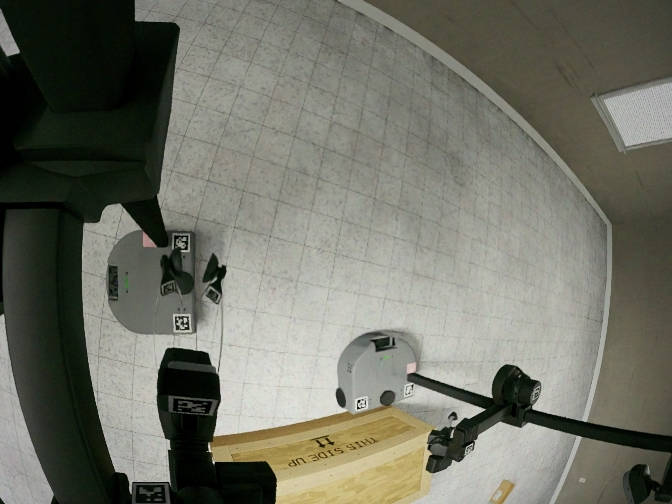

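Call:
execute_actions(
  actions=[
    {"r1":{"base":{"translate_m":0.7}},"r3":{"base":{"rotate_rad":-0.08}}},
  ],
  cameras=[],
)

Call:
execute_actions(
  actions=[
    {"r3":{"base":{"translate_m":0.43}}},
  ],
  cameras=[],
)

Call:
execute_actions(
  actions=[
    {"r3":{"base":{"rotate_rad":-1.59}}},
  ],
  cameras=["r1_nav_camera","r3_nav_camera","r3_head_camera"],
)

Scene clock: 1177.40 s.
r1.base_odometry: x=+2.046 y=-2.262 heading=-1.693 (m, m, rad; r1's odometry frame)
r1.turned_by_wheels: +0.000 (rad since the last result)
r1.turned_by_imu: +0.001 (rad since the last result)
r1.base_tilt: forward=+1.2 right=+0.9 (deg)
r1.lidar_m: 2.32 0.73 3.42 3.41 2.86 2.40 2.43 0.50 0.37 0.41 2.73 0.59
r1.head_depth_mm: 2075 1936 1603 1496 1309 1190 1107 / 2152 1987 1699 1262 1181 1196 1098 / 2195 1990 1708 1495 1201 1192 1114 / 2216 1990 1706 1485 1329 1186 1111 / 2271 1987 1702 1472 1328 1196 1126 / 2313 2004 1708 1330 1330 1194 1084 / 2338 1992 1713 1418 1326 1195 1090
r1.base_status: done
r1.joint_positions: lift_m=+0.550 arm_m=+0.001 wrist_yaw_rad=+2.999 wrist_pitch_rad=-0.417 wrist_roll_rad=+0.004 gripper_m=+0.037 head_pan_rad=-0.006 head_tilt_rad=-0.991
r1.joint_status: not commanded
r1.motor_effort: left_wheel=+3(10) right_wheel=-2(4) lift_m=+22(22) arm_m=+0(0) wrist_yaw_rad=+1(1) wrist_pitch_rad=+7(7) wrist_roll_rad=+0(0) gripper_m=-1(0) head_pan_rad=+3(3) head_tilt_rad=-6(5) (%)
r1.hand_pose: x=+0.0106 y=+0.0762 z=+0.5629 quat_wxyz=(+0.196, +0.701, +0.097, +0.678) (m; r1's base frame)
r1.wrist_depth_mm: - - - - - - - / - - - - - - - / - - - - - - 892 / - - - - - - 721 / 976 986 - 930 963 901 710 / 841 812 - 785 793 796 764 / 700 696 676 703 682 683 680
r2.base_odometry: x=+1.674 y=-0.802 heading=+0.452 (m, m, rad; r2's odometry frame)
r2.turned_by_wheels: +0.000 (rad since the last result)
r2.turned_by_imu: -0.003 (rad since the last result)
r2.base_tilt: forward=-0.7 right=-1.2 (deg)
r2.lidar_m: - 5.01 4.25 4.24 2.44 2.07 2.07 2.36 0.93 0.43 0.15 -
r2.head_depth_mm: 2344 2428 1970 1651 984 864 807 / 2395 2434 1969 1658 980 859 804 / 2449 2423 1951 1644 974 857 798 / 2504 2387 1943 1619 970 852 783 / 2597 2366 1913 1619 979 846 777 / 2654 2357 1902 1607 1386 1216 1090 / 2665 2316 1895 1597 1374 1209 1080
r2.base_status: not commanded
r2.joint_positions: lift_m=+0.524 arm_m=+0.003 wrist_yaw_rad=+2.939 wrist_pitch_rad=-0.577 wrist_roll_rad=-0.015 gripper_m=+0.037 head_pan_rad=-0.002 head_tilt_rad=-0.894
r2.joint_status: not commanded
r2.motor_effort: left_wheel=+2(2) right_wheel=-3(4) lift_m=+43(43) arm_m=-1(1) wrist_yaw_rad=+1(1) wrist_pitch_rad=+9(9) wrist_roll_rad=-1(0) gripper_m=+0(0) head_pan_rad=+1(1) head_tilt_rad=-4(4) (%)
r2.hand_pose: x=+0.0193 y=+0.0495 z=+0.5027 quat_wxyz=(+0.268, +0.689, +0.134, +0.660) (m; r2's base frame)
r2.wrist_depth_mm: - - - - - - - / - - - - - - - / - - - - - - - / 979 - 989 999 - 961 980 / 817 803 871 835 840 836 319 / 756 742 - 721 288 281 279 / 650 655 645 641 316 251 250
r3.base_odometry: x=+0.676 y=-0.955 heading=-0.962 (m, m, rad; r3's odometry frame)
r3.turned_by_wheels: -0.080 (rad since the last result)
r3.turned_by_imu: -0.080 (rad since the last result)
r3.base_tilt: forward=-0.7 right=-0.8 (deg)
r3.lidar_m: 4.60 2.20 1.75 1.73 1.88 0.62 0.61 3.87 0.59 0.65 0.66 0.83
r3.head_depth_mm: 866 1079 1391 1387 1317 1212 1126 / 864 1826 1392 1384 1313 1197 1135 / 2096 1832 1529 1401 1301 1193 - / 2095 1801 1588 1425 1296 1187 - / 2052 1793 1581 1409 1285 1186 - / 2036 1770 1573 1412 1273 1174 - / 2038 1742 1554 1399 1263 1159 1077
r3.base_status: done
r3.joint_positions: lift_m=+0.850 arm_m=+0.000 wrist_yaw_rad=+3.001 wrist_pitch_rad=-0.570 wrist_roll_rad=+0.011 gripper_m=+0.037 head_pan_rad=-0.003 head_tilt_rad=-1.092
r3.joint_status: not commanded
r3.motor_effort: left_wheel=+2(3) right_wheel=-2(2) lift_m=+18(18) arm_m=-2(1) wrist_yaw_rad=-1(0) wrist_pitch_rad=+8(8) wrist_roll_rad=+1(1) gripper_m=+0(0) head_pan_rad=+2(1) head_tilt_rad=-2(2) (%)
r3.hand_pose: x=+0.0073 y=+0.0553 z=+0.8301 quat_wxyz=(+0.247, +0.694, +0.149, +0.659) (m; r3's base frame)
r3.wrist_depth_mm: - - - - - - - / - - - - - - - / - - - - - - - / - - - - - - - / - - - - - - - / - - - - - - - / 880 860 862 894 918 903 914
pictures: none
No camera images: the call's "cameras" was empty. Leave "cameras" out to get every camera's image.

Scene clock: 1183.03 s.
r1.base_odometry: x=+2.046 y=-2.262 heading=-1.693 (m, m, rad; r1's odometry frame)
r1.turned_by_wheels: +0.000 (rad since the last result)
r1.turned_by_imu: -0.001 (rad since the last result)
r1.base_tilt: forward=+1.1 right=+0.9 (deg)
r1.lidar_m: 2.32 0.73 3.42 3.42 2.85 2.40 2.43 0.50 0.37 0.41 0.86 2.32
r1.head_depth_mm: 2068 1974 1709 1482 1308 1195 1106 / 2136 1974 1700 1489 1327 1196 1100 / 2194 1974 1702 1497 1326 1189 1109 / 2232 1984 1716 1492 1326 1190 1116 / 2251 1987 1702 1469 1323 1200 1116 / 2300 1988 1714 1330 1328 1198 1083 / 2334 1997 1707 1419 1329 1199 1087
r1.base_status: not commanded
r1.joint_positions: lift_m=+0.550 arm_m=+0.001 wrist_yaw_rad=+2.999 wrist_pitch_rad=-0.417 wrist_roll_rad=+0.004 gripper_m=+0.037 head_pan_rad=-0.006 head_tilt_rad=-0.991
r1.joint_status: not commanded
r1.motor_effort: left_wheel=+2(3) right_wheel=-3(3) lift_m=+22(22) arm_m=+1(0) wrist_yaw_rad=+0(0) wrist_pitch_rad=+7(6) wrist_roll_rad=+0(0) gripper_m=-1(0) head_pan_rad=+3(3) head_tilt_rad=-5(5) (%)
r1.hand_pose: x=+0.0106 y=+0.0762 z=+0.5629 quat_wxyz=(+0.196, +0.701, +0.097, +0.678) (m; r1's base frame)
r1.wrist_depth_mm: - - - - - - - / - - - - - - - / - - - - - - 893 / - - - - - - 718 / 983 936 - 935 970 903 687 / 830 828 - 818 794 785 744 / 696 679 685 689 688 693 681
r2.base_odometry: x=+1.674 y=-0.802 heading=+0.452 (m, m, rad; r2's odometry frame)
r2.turned_by_wheels: +0.000 (rad since the last result)
r2.turned_by_imu: -0.002 (rad since the last result)
r2.base_tilt: forward=-0.7 right=-1.2 (deg)
r2.lidar_m: - 5.02 4.25 4.23 2.44 2.07 2.07 0.58 1.56 0.42 0.15 -
r2.head_depth_mm: 2332 2469 1978 1657 986 866 806 / 2383 2443 1967 1641 977 858 807 / 2469 2396 1959 1633 971 857 802 / 2525 2395 1933 1623 968 853 781 / 2599 2366 1915 1609 977 847 778 / 2661 2340 1910 1603 1385 1218 1083 / 2669 2322 1885 1586 1385 1215 1076
r2.base_status: not commanded
r2.joint_positions: lift_m=+0.524 arm_m=+0.003 wrist_yaw_rad=+2.939 wrist_pitch_rad=-0.577 wrist_roll_rad=-0.015 gripper_m=+0.037 head_pan_rad=-0.002 head_tilt_rad=-0.894
r2.joint_status: not commanded
r2.motor_effort: left_wheel=+2(2) right_wheel=-3(3) lift_m=+43(43) arm_m=-1(1) wrist_yaw_rad=+0(0) wrist_pitch_rad=+9(9) wrist_roll_rad=+0(0) gripper_m=+0(0) head_pan_rad=+1(1) head_tilt_rad=-4(4) (%)
r2.hand_pose: x=+0.0193 y=+0.0495 z=+0.5027 quat_wxyz=(+0.268, +0.689, +0.134, +0.660) (m; r2's base frame)
r2.wrist_depth_mm: - - - - - - - / - - - - - - - / - - - - - - - / 978 - 986 963 967 988 971 / 849 795 859 829 836 838 319 / 711 738 - 723 288 279 279 / 660 643 640 649 317 251 251
r3.base_odometry: x=+0.922 y=-1.308 heading=-0.962 (m, m, rad; r3's odometry frame)
r3.turned_by_wheels: +0.000 (rad since the last result)
r3.turned_by_imu: +0.001 (rad since the last result)
r3.base_tilt: forward=-0.6 right=-0.8 (deg)
r3.lidar_m: 4.43 2.12 1.70 1.68 1.83 1.12 1.03 0.86 0.65 0.60 0.59 0.60
r3.head_depth_mm: 2146 1871 666 1446 1174 1203 1134 / 2132 1838 1565 1246 1149 1193 1132 / 2113 1823 1607 1453 1226 1190 - / 2087 1813 1591 1428 1290 1186 - / 2061 1784 1576 1422 1286 1192 - / 2035 1770 1563 1408 1276 1178 - / 2010 1761 1561 1397 1270 1159 1079
r3.base_status: done
r3.joint_positions: lift_m=+0.850 arm_m=+0.000 wrist_yaw_rad=+3.001 wrist_pitch_rad=-0.570 wrist_roll_rad=+0.011 gripper_m=+0.037 head_pan_rad=-0.003 head_tilt_rad=-1.092
r3.joint_status: not commanded
r3.motor_effort: left_wheel=+2(6) right_wheel=-1(1) lift_m=+18(18) arm_m=-1(2) wrist_yaw_rad=-1(0) wrist_pitch_rad=+8(8) wrist_roll_rad=+1(1) gripper_m=+0(0) head_pan_rad=+2(1) head_tilt_rad=-2(2) (%)
r3.hand_pose: x=+0.0073 y=+0.0553 z=+0.8301 quat_wxyz=(+0.247, +0.694, +0.149, +0.659) (m; r3's base frame)
r3.wrist_depth_mm: - - - - - - - / - - - - - - - / - - - - - - - / - - - - - - - / - - - - - - - / - - - - - - - / 871 881 870 913 903 912 918
pictures: none
No camera images: the call's "cameras" was empty. Leave "cameras" out to get every camera's image.

Scene clock: 1186.60 s.
r1.base_odometry: x=+2.046 y=-2.262 heading=-1.693 (m, m, rad; r1's odometry frame)
r1.turned_by_wheels: +0.000 (rad since the last result)
r1.turned_by_imu: -0.001 (rad since the last result)
r1.base_tilt: forward=+1.2 right=+0.8 (deg)
r1.lidar_m: 2.32 0.73 3.43 3.42 2.85 2.40 2.43 0.50 0.37 0.41 0.85 2.32
r1.head_depth_mm: 2079 1982 1706 1485 1330 1194 1115 / 2143 1991 1706 1497 1329 1189 1098 / 2196 1980 1699 1482 1328 1198 1114 / 2206 1988 1707 1487 1322 1193 1116 / 2266 1994 1708 1467 1328 1192 1124 / 2293 2002 1700 1327 1331 1195 1087 / 2335 1987 1704 1410 1331 1199 1088
r1.base_status: not commanded
r1.joint_positions: lift_m=+0.550 arm_m=+0.001 wrist_yaw_rad=+2.999 wrist_pitch_rad=-0.417 wrist_roll_rad=+0.004 gripper_m=+0.037 head_pan_rad=-0.006 head_tilt_rad=-0.991
r1.joint_status: not commanded
r1.motor_effort: left_wheel=+3(3) right_wheel=-3(3) lift_m=+22(22) arm_m=+0(0) wrist_yaw_rad=+1(0) wrist_pitch_rad=+7(7) wrist_roll_rad=+0(0) gripper_m=-1(1) head_pan_rad=+3(3) head_tilt_rad=-5(5) (%)
r1.hand_pose: x=+0.0106 y=+0.0762 z=+0.5629 quat_wxyz=(+0.196, +0.701, +0.097, +0.678) (m; r1's base frame)
r1.wrist_depth_mm: - - - - - - - / - - - - - - - / - - - - - - 867 / - - - - - - 730 / 955 953 - 955 951 925 703 / 798 800 - 800 772 807 755 / 701 691 672 696 677 696 684
r2.base_odometry: x=+1.674 y=-0.802 heading=+0.452 (m, m, rad; r2's odometry frame)
r2.turned_by_wheels: +0.000 (rad since the last result)
r2.turned_by_imu: -0.001 (rad since the last result)
r2.base_tilt: forward=-0.6 right=-1.2 (deg)
r2.lidar_m: - 5.04 4.24 4.23 2.44 2.07 2.07 0.57 1.56 0.42 0.15 -
r2.head_depth_mm: 2335 2448 1982 1657 981 864 807 / 2391 2424 1963 1641 978 861 801 / 2434 2426 1939 1618 975 853 797 / 2489 2401 1942 1628 966 853 783 / 2603 2372 1919 1606 978 844 777 / 2639 2343 1900 1611 1385 1217 1085 / 2672 2312 1874 1589 1378 1212 1078
r2.base_status: not commanded
r2.joint_positions: lift_m=+0.524 arm_m=+0.003 wrist_yaw_rad=+2.939 wrist_pitch_rad=-0.577 wrist_roll_rad=-0.015 gripper_m=+0.037 head_pan_rad=-0.002 head_tilt_rad=-0.894
r2.joint_status: not commanded
r2.motor_effort: left_wheel=+2(2) right_wheel=-4(4) lift_m=+43(43) arm_m=-1(1) wrist_yaw_rad=+0(0) wrist_pitch_rad=+9(9) wrist_roll_rad=+0(1) gripper_m=+0(0) head_pan_rad=+1(1) head_tilt_rad=-4(4) (%)
r2.hand_pose: x=+0.0193 y=+0.0495 z=+0.5027 quat_wxyz=(+0.268, +0.689, +0.134, +0.660) (m; r2's base frame)
r2.wrist_depth_mm: - - - - - - - / - - - - - - - / - - - - - - - / 967 - 972 973 973 968 990 / 853 813 866 829 826 851 321 / 743 741 - 728 287 279 280 / 644 644 652 656 318 251 251
r3.base_odometry: x=+0.922 y=-1.308 heading=-2.552 (m, m, rad; r3's odometry frame)
r3.turned_by_wheels: -1.590 (rad since the last result)
r3.turned_by_imu: -1.572 (rad since the last result)
r3.base_tilt: forward=-0.6 right=-0.9 (deg)
r3.lidar_m: 0.60 0.59 0.60 4.63 2.15 1.70 1.68 1.81 2.71 1.04 0.86 0.65
r3.head_depth_mm: 2181 1867 1634 1314 1322 1193 1133 / 2126 1827 1582 1440 1302 1194 1139 / 2094 1819 1109 1341 1302 1190 - / 2059 1814 1107 1295 1295 1194 - / 2063 1794 1097 1243 1286 1186 - / 2036 1775 1090 1206 1248 1177 - / 1994 1757 1068 1165 1112 1149 1074
r3.base_status: done
r3.joint_positions: lift_m=+0.850 arm_m=+0.000 wrist_yaw_rad=+3.001 wrist_pitch_rad=-0.570 wrist_roll_rad=+0.011 gripper_m=+0.037 head_pan_rad=-0.003 head_tilt_rad=-1.092
r3.joint_status: not commanded
r3.motor_effort: left_wheel=+2(5) right_wheel=-1(4) lift_m=+18(18) arm_m=-2(2) wrist_yaw_rad=-1(1) wrist_pitch_rad=+8(8) wrist_roll_rad=+1(1) gripper_m=-1(0) head_pan_rad=+2(2) head_tilt_rad=-2(2) (%)
r3.hand_pose: x=+0.0073 y=+0.0553 z=+0.8301 quat_wxyz=(+0.247, +0.694, +0.149, +0.659) (m; r3's base frame)
r3.wrist_depth_mm: - - - - 550 - - / - - - - 544 524 - / - - - - - 549 456 / - - - - - 807 781 / - - - - - 797 714 / - - - - 886 825 638 / 883 866 892 890 873 836 618
pictures: r1_nav_camera (sideways: a quarter turn counterclockwise sets it upright), r3_head_camera (sideways: a quarter turn clockwise sets it upright), r3_nav_camera (sideways: a quarter turn counterclockwise sets it upright)
camera_calibration (this result's frames):
r1_nav_camera: T_world_to_cam=[[0.829881, 0.0301884, 0.557123, -0.692868], [-0.00267298, -0.998309, 0.0580762, -0.0206753], [0.557934, -0.0496855, -0.828397, 1.03188], [0, 0, 0, 1]] pos_world=[-0.000780196, 0.0515459, 1.24202]
r3_head_camera: T_world_to_cam=[[-0.888573, -0.0385295, -0.457114, 0.61317], [-0.0118191, 0.998059, -0.0611501, 0.0756492], [0.458583, -0.0489336, -0.887303, 1.11106], [0, 0, 0, 1]] pos_world=[0.0362271, 0.00249105, 1.27076]
r3_nav_camera: T_world_to_cam=[[0.881889, -0.0102533, 0.471346, -0.57132], [0.0200358, -0.998045, -0.0591979, 0.121384], [0.471031, 0.0616497, -0.879959, 1.0983], [0, 0, 0, 1]] pos_world=[-0.0159228, 0.0475793, 1.24293]
Images, in order (width x height): r1_nav_camera 672x504, r3_head_camera 896x504, r3_nav_camera 672x504.

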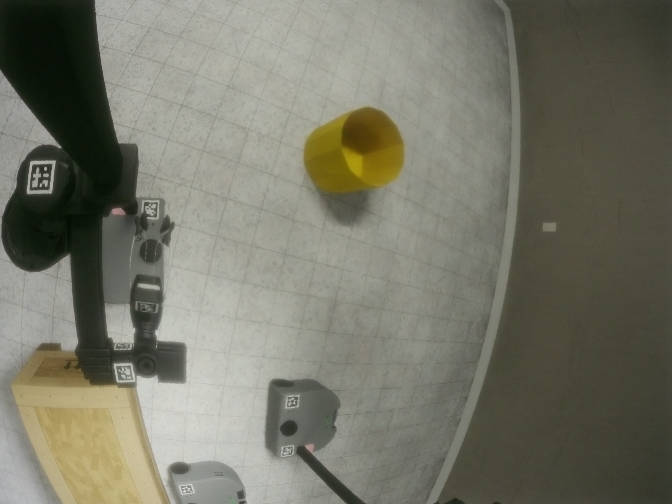

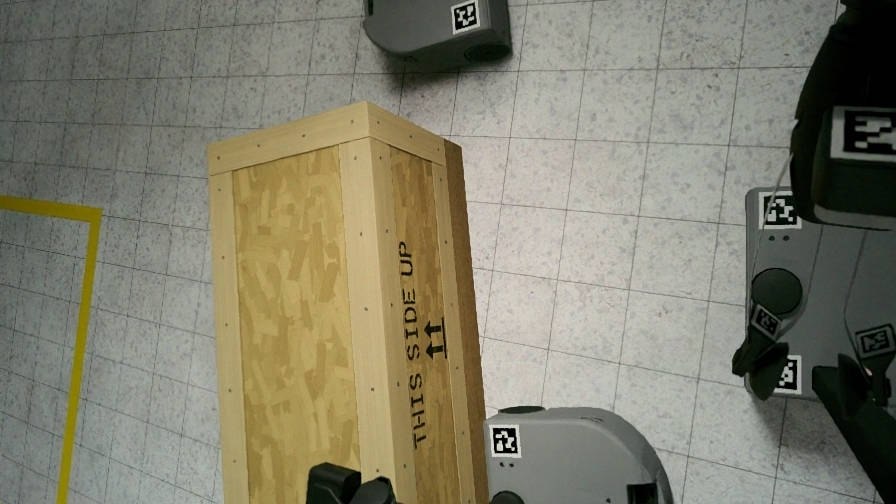

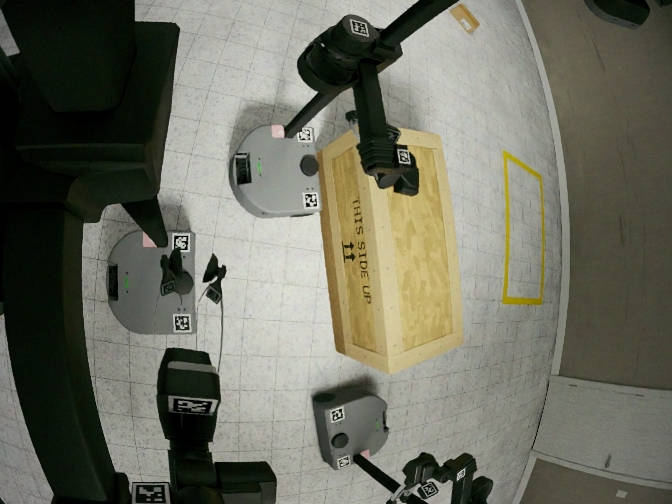

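Call:
execute_actions(
  actions=[
    {"r3":{"base":{"translate_m":0.28}}},
  ],
  cameras=[],
)

Call:
execute_actions(
  actions=[
    {"r3":{"base":{"rotate_rad":0.13}}},
  ],
  cameras=["r3_nav_camera","r3_head_camera"],
)

Scene clock: 1210.20 s.
r1.base_odometry: x=+2.046 y=-2.262 heading=-1.693 (m, m, rad; r1's odometry frame)
r1.turned_by_wheels: +0.000 (rad since the last result)
r1.turned_by_imu: -0.001 (rad since the last result)
r1.base_tilt: forward=+1.2 right=+0.9 (deg)
r1.lidar_m: 2.32 0.73 3.43 3.41 2.86 2.40 2.43 0.50 0.37 0.41 0.70 2.33
r1.head_depth_mm: 2066 1985 1700 1485 1332 1194 1109 / 2123 1995 1711 1492 1326 1195 1101 / 2193 1988 1716 1499 1328 1193 1114 / 2216 1999 1710 1494 1330 1195 1117 / 2253 2004 1704 1464 1324 1192 1121 / 2280 2001 1708 1331 1336 1199 1088 / 2332 1981 1705 1419 1333 1193 1089
r1.base_status: not commanded
r1.joint_positions: lift_m=+0.550 arm_m=+0.001 wrist_yaw_rad=+2.999 wrist_pitch_rad=-0.417 wrist_roll_rad=+0.004 gripper_m=+0.037 head_pan_rad=-0.006 head_tilt_rad=-0.991
r1.joint_status: not commanded
r1.motor_effort: left_wheel=+3(2) right_wheel=-3(3) lift_m=+22(22) arm_m=+0(0) wrist_yaw_rad=+2(2) wrist_pitch_rad=+7(7) wrist_roll_rad=+0(0) gripper_m=+0(1) head_pan_rad=+3(3) head_tilt_rad=-6(5) (%)
r1.hand_pose: x=+0.0106 y=+0.0762 z=+0.5629 quat_wxyz=(+0.196, +0.701, +0.097, +0.678) (m; r1's base frame)
r1.wrist_depth_mm: - - - - - - - / - - - - - - - / - - - - - - 878 / - - - - - - 714 / 964 965 - 947 952 881 690 / 799 795 - 802 794 791 726 / 705 700 672 685 690 698 674
r2.base_odometry: x=+1.674 y=-0.802 heading=+0.452 (m, m, rad; r2's odometry frame)
r2.turned_by_wheels: +0.000 (rad since the last result)
r2.turned_by_imu: -0.002 (rad since the last result)
r2.base_tilt: forward=-0.6 right=-1.3 (deg)
r2.lidar_m: - 5.01 4.25 4.24 2.43 2.07 2.07 0.35 0.35 0.42 0.15 -
r2.head_depth_mm: 2335 2458 1988 1638 984 866 808 / 2382 2415 1981 1634 979 860 804 / 2453 2435 1924 1635 977 858 798 / 2523 2387 1933 1627 964 852 781 / 2558 2359 1909 1616 976 844 777 / 2639 2345 1896 1610 1386 1213 1090 / 2664 2313 1899 1595 1377 1209 1087
r2.base_status: not commanded
r2.joint_positions: lift_m=+0.524 arm_m=+0.003 wrist_yaw_rad=+2.939 wrist_pitch_rad=-0.577 wrist_roll_rad=-0.015 gripper_m=+0.037 head_pan_rad=-0.002 head_tilt_rad=-0.894
r2.joint_status: not commanded
r2.motor_effort: left_wheel=+3(3) right_wheel=-3(3) lift_m=+43(43) arm_m=-1(1) wrist_yaw_rad=-1(1) wrist_pitch_rad=+9(9) wrist_roll_rad=+0(0) gripper_m=+0(1) head_pan_rad=+1(1) head_tilt_rad=-4(4) (%)
r2.hand_pose: x=+0.0193 y=+0.0495 z=+0.5027 quat_wxyz=(+0.268, +0.689, +0.134, +0.660) (m; r2's base frame)
r2.wrist_depth_mm: - - - - - - - / - - - - - - - / - - - - - - - / 981 - 944 981 963 990 990 / 807 804 867 844 854 832 320 / 743 722 - 731 287 280 280 / 651 656 649 647 317 249 251
r3.base_odometry: x=+0.690 y=-1.464 heading=-2.551 (m, m, rad; r3's odometry frame)
r3.turned_by_wheels: +0.000 (rad since the last result)
r3.turned_by_imu: +0.000 (rad since the last result)
r3.base_tilt: forward=-0.6 right=-0.9 (deg)
r3.lidar_m: 0.33 0.33 0.41 0.54 2.50 1.98 1.96 2.11 1.10 1.15 0.71 0.35
r3.head_depth_mm: 2166 1861 1633 1465 1222 1207 1127 / 2134 1845 1618 1032 1277 1193 1131 / 2107 1820 1115 995 1217 1189 - / 2093 1795 1591 987 1136 1192 - / 2078 1797 1575 987 1086 1182 - / 2044 1783 1566 979 1031 1165 - / 2004 1749 1557 968 981 1009 1045
r3.base_status: done
r3.joint_positions: lift_m=+0.850 arm_m=+0.000 wrist_yaw_rad=+3.001 wrist_pitch_rad=-0.570 wrist_roll_rad=+0.011 gripper_m=+0.037 head_pan_rad=-0.003 head_tilt_rad=-1.092
r3.joint_status: not commanded
r3.motor_effort: left_wheel=+2(5) right_wheel=-1(2) lift_m=+18(18) arm_m=-2(2) wrist_yaw_rad=+1(0) wrist_pitch_rad=+8(8) wrist_roll_rad=+1(1) gripper_m=-1(1) head_pan_rad=+1(2) head_tilt_rad=-2(3) (%)
r3.hand_pose: x=+0.0073 y=+0.0553 z=+0.8301 quat_wxyz=(+0.247, +0.694, +0.149, +0.659) (m; r3's base frame)
r3.wrist_depth_mm: - - - 542 - - - / - - 493 517 - - - / - - - 408 - - - / - - - - 435 827 - / - - - 990 719 722 - / - - - 849 631 613 627 / 872 891 856 784 795 549 547
pictures: none
No camera images: the call's "cameras" was empty. Leave "cameras" out to get every camera's image.

Scene clock: 1211.70 s.
r1.base_odometry: x=+2.046 y=-2.262 heading=-1.693 (m, m, rad; r1's odometry frame)
r1.turned_by_wheels: +0.000 (rad since the last result)
r1.turned_by_imu: +0.000 (rad since the last result)
r1.base_tilt: forward=+1.2 right=+0.8 (deg)
r1.lidar_m: 2.32 0.73 3.41 3.43 2.85 2.40 2.43 0.50 0.37 0.41 0.70 2.32
r1.head_depth_mm: 2058 1978 1713 1487 1330 1194 1119 / 2125 1990 1691 1494 1325 1194 1099 / 2191 1991 1698 1495 1324 1193 1115 / 2219 1994 1714 1495 1329 1204 1112 / 2249 2010 1713 1462 1333 1199 1120 / 2302 1988 1724 1332 1328 1195 1085 / 2335 1999 1708 1410 1327 1195 1088
r1.base_status: not commanded
r1.joint_positions: lift_m=+0.550 arm_m=+0.001 wrist_yaw_rad=+2.999 wrist_pitch_rad=-0.417 wrist_roll_rad=+0.004 gripper_m=+0.037 head_pan_rad=-0.006 head_tilt_rad=-0.991
r1.joint_status: not commanded
r1.motor_effort: left_wheel=+3(3) right_wheel=-3(3) lift_m=+22(22) arm_m=+0(0) wrist_yaw_rad=+1(1) wrist_pitch_rad=+7(7) wrist_roll_rad=+0(0) gripper_m=+0(1) head_pan_rad=+3(3) head_tilt_rad=-5(6) (%)
r1.hand_pose: x=+0.0106 y=+0.0762 z=+0.5629 quat_wxyz=(+0.196, +0.701, +0.097, +0.678) (m; r1's base frame)
r1.wrist_depth_mm: - - - - - - - / - - - - - - - / - - - - - - 883 / - - - - - - 715 / 984 954 - 972 938 899 694 / 820 806 - 787 761 801 750 / 720 699 681 703 702 697 667
r2.base_odometry: x=+1.674 y=-0.802 heading=+0.452 (m, m, rad; r2's odometry frame)
r2.turned_by_wheels: +0.000 (rad since the last result)
r2.turned_by_imu: +0.000 (rad since the last result)
r2.base_tilt: forward=-0.6 right=-1.2 (deg)
r2.lidar_m: - 5.02 4.25 4.24 2.42 2.07 2.07 0.37 0.38 0.42 0.15 -
r2.head_depth_mm: 2298 2448 1994 1651 981 869 807 / 2411 2433 1966 1639 976 863 803 / 2453 2399 1936 1628 971 858 798 / 2504 2378 1923 1621 965 852 784 / 2561 2373 1907 1620 980 845 780 / 2659 2341 1911 1593 1388 1213 1081 / 2648 2334 1891 1599 1375 1214 1083
r2.base_status: not commanded
r2.joint_positions: lift_m=+0.524 arm_m=+0.003 wrist_yaw_rad=+2.939 wrist_pitch_rad=-0.577 wrist_roll_rad=-0.015 gripper_m=+0.037 head_pan_rad=-0.002 head_tilt_rad=-0.894
r2.joint_status: not commanded
r2.motor_effort: left_wheel=+3(3) right_wheel=-3(3) lift_m=+43(43) arm_m=-1(1) wrist_yaw_rad=+0(0) wrist_pitch_rad=+10(9) wrist_roll_rad=+0(1) gripper_m=+0(0) head_pan_rad=+1(1) head_tilt_rad=-4(4) (%)
r2.hand_pose: x=+0.0193 y=+0.0495 z=+0.5027 quat_wxyz=(+0.268, +0.689, +0.134, +0.660) (m; r2's base frame)
r2.wrist_depth_mm: - - - - - - - / - - - - - - - / - - - - - - - / 968 - 975 966 992 979 984 / 820 812 851 869 822 839 320 / 750 744 - 743 289 279 280 / 642 654 641 646 318 250 251
r3.base_odometry: x=+0.690 y=-1.464 heading=-2.422 (m, m, rad; r3's odometry frame)
r3.turned_by_wheels: +0.130 (rad since the last result)
r3.turned_by_imu: +0.128 (rad since the last result)
r3.base_tilt: forward=-0.5 right=-0.8 (deg)
r3.lidar_m: 0.33 0.34 0.43 0.54 2.29 1.96 1.95 2.24 1.10 0.71 0.46 0.34
r3.head_depth_mm: 2137 1849 1630 1457 1283 1195 1130 / 2127 1844 1622 1005 1107 1194 1138 / 2111 1817 1594 998 1105 1187 - / 2081 1792 1582 994 1110 1192 - / 2067 1794 1586 976 1116 1185 - / 2015 1765 1573 978 1117 1171 - / 2041 1757 1565 965 1063 1016 1067
r3.base_status: done
r3.joint_positions: lift_m=+0.850 arm_m=+0.000 wrist_yaw_rad=+3.001 wrist_pitch_rad=-0.570 wrist_roll_rad=+0.011 gripper_m=+0.037 head_pan_rad=-0.003 head_tilt_rad=-1.092
r3.joint_status: not commanded
r3.motor_effort: left_wheel=-2(4) right_wheel=+3(5) lift_m=+18(18) arm_m=-2(2) wrist_yaw_rad=+0(1) wrist_pitch_rad=+8(8) wrist_roll_rad=+1(1) gripper_m=+0(0) head_pan_rad=+1(2) head_tilt_rad=-2(2) (%)
r3.hand_pose: x=+0.0073 y=+0.0553 z=+0.8301 quat_wxyz=(+0.247, +0.694, +0.149, +0.659) (m; r3's base frame)
r3.wrist_depth_mm: - - - 514 - - - / - - - 493 - - - / - - - - 384 - - / - - - - 425 803 - / - - - 959 731 712 740 / - - - 852 680 626 627 / 872 887 880 781 798 550 549
pictures: r3_head_camera (sideways: a quarter turn clockwise sets it upright), r3_nav_camera (sideways: a quarter turn counterclockwise sets it upright)
camera_calibration (this result's frames):
r3_head_camera: T_world_to_cam=[[-0.888573, -0.0385296, -0.457114, 0.613171], [-0.0118191, 0.998059, -0.0611501, 0.0756492], [0.458583, -0.0489336, -0.887303, 1.11106], [0, 0, 0, 1]] pos_world=[0.0362271, 0.00249106, 1.27076]
r3_nav_camera: T_world_to_cam=[[0.881889, -0.0102533, 0.471346, -0.57132], [0.0200359, -0.998045, -0.0591979, 0.121384], [0.471032, 0.0616498, -0.879959, 1.0983], [0, 0, 0, 1]] pos_world=[-0.0159227, 0.0475793, 1.24293]
Images, in order (width x height): r3_head_camera 896x504, r3_nav_camera 672x504.

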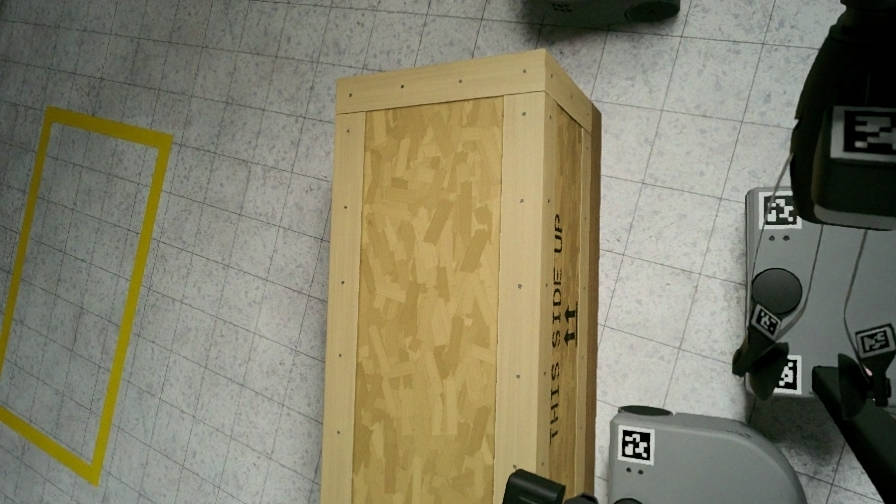

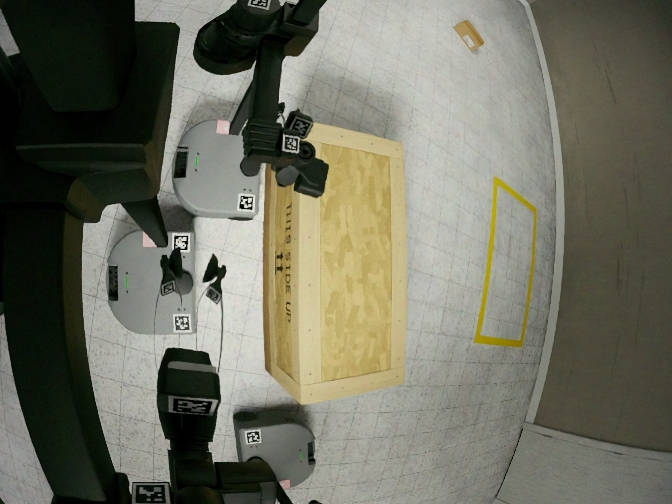

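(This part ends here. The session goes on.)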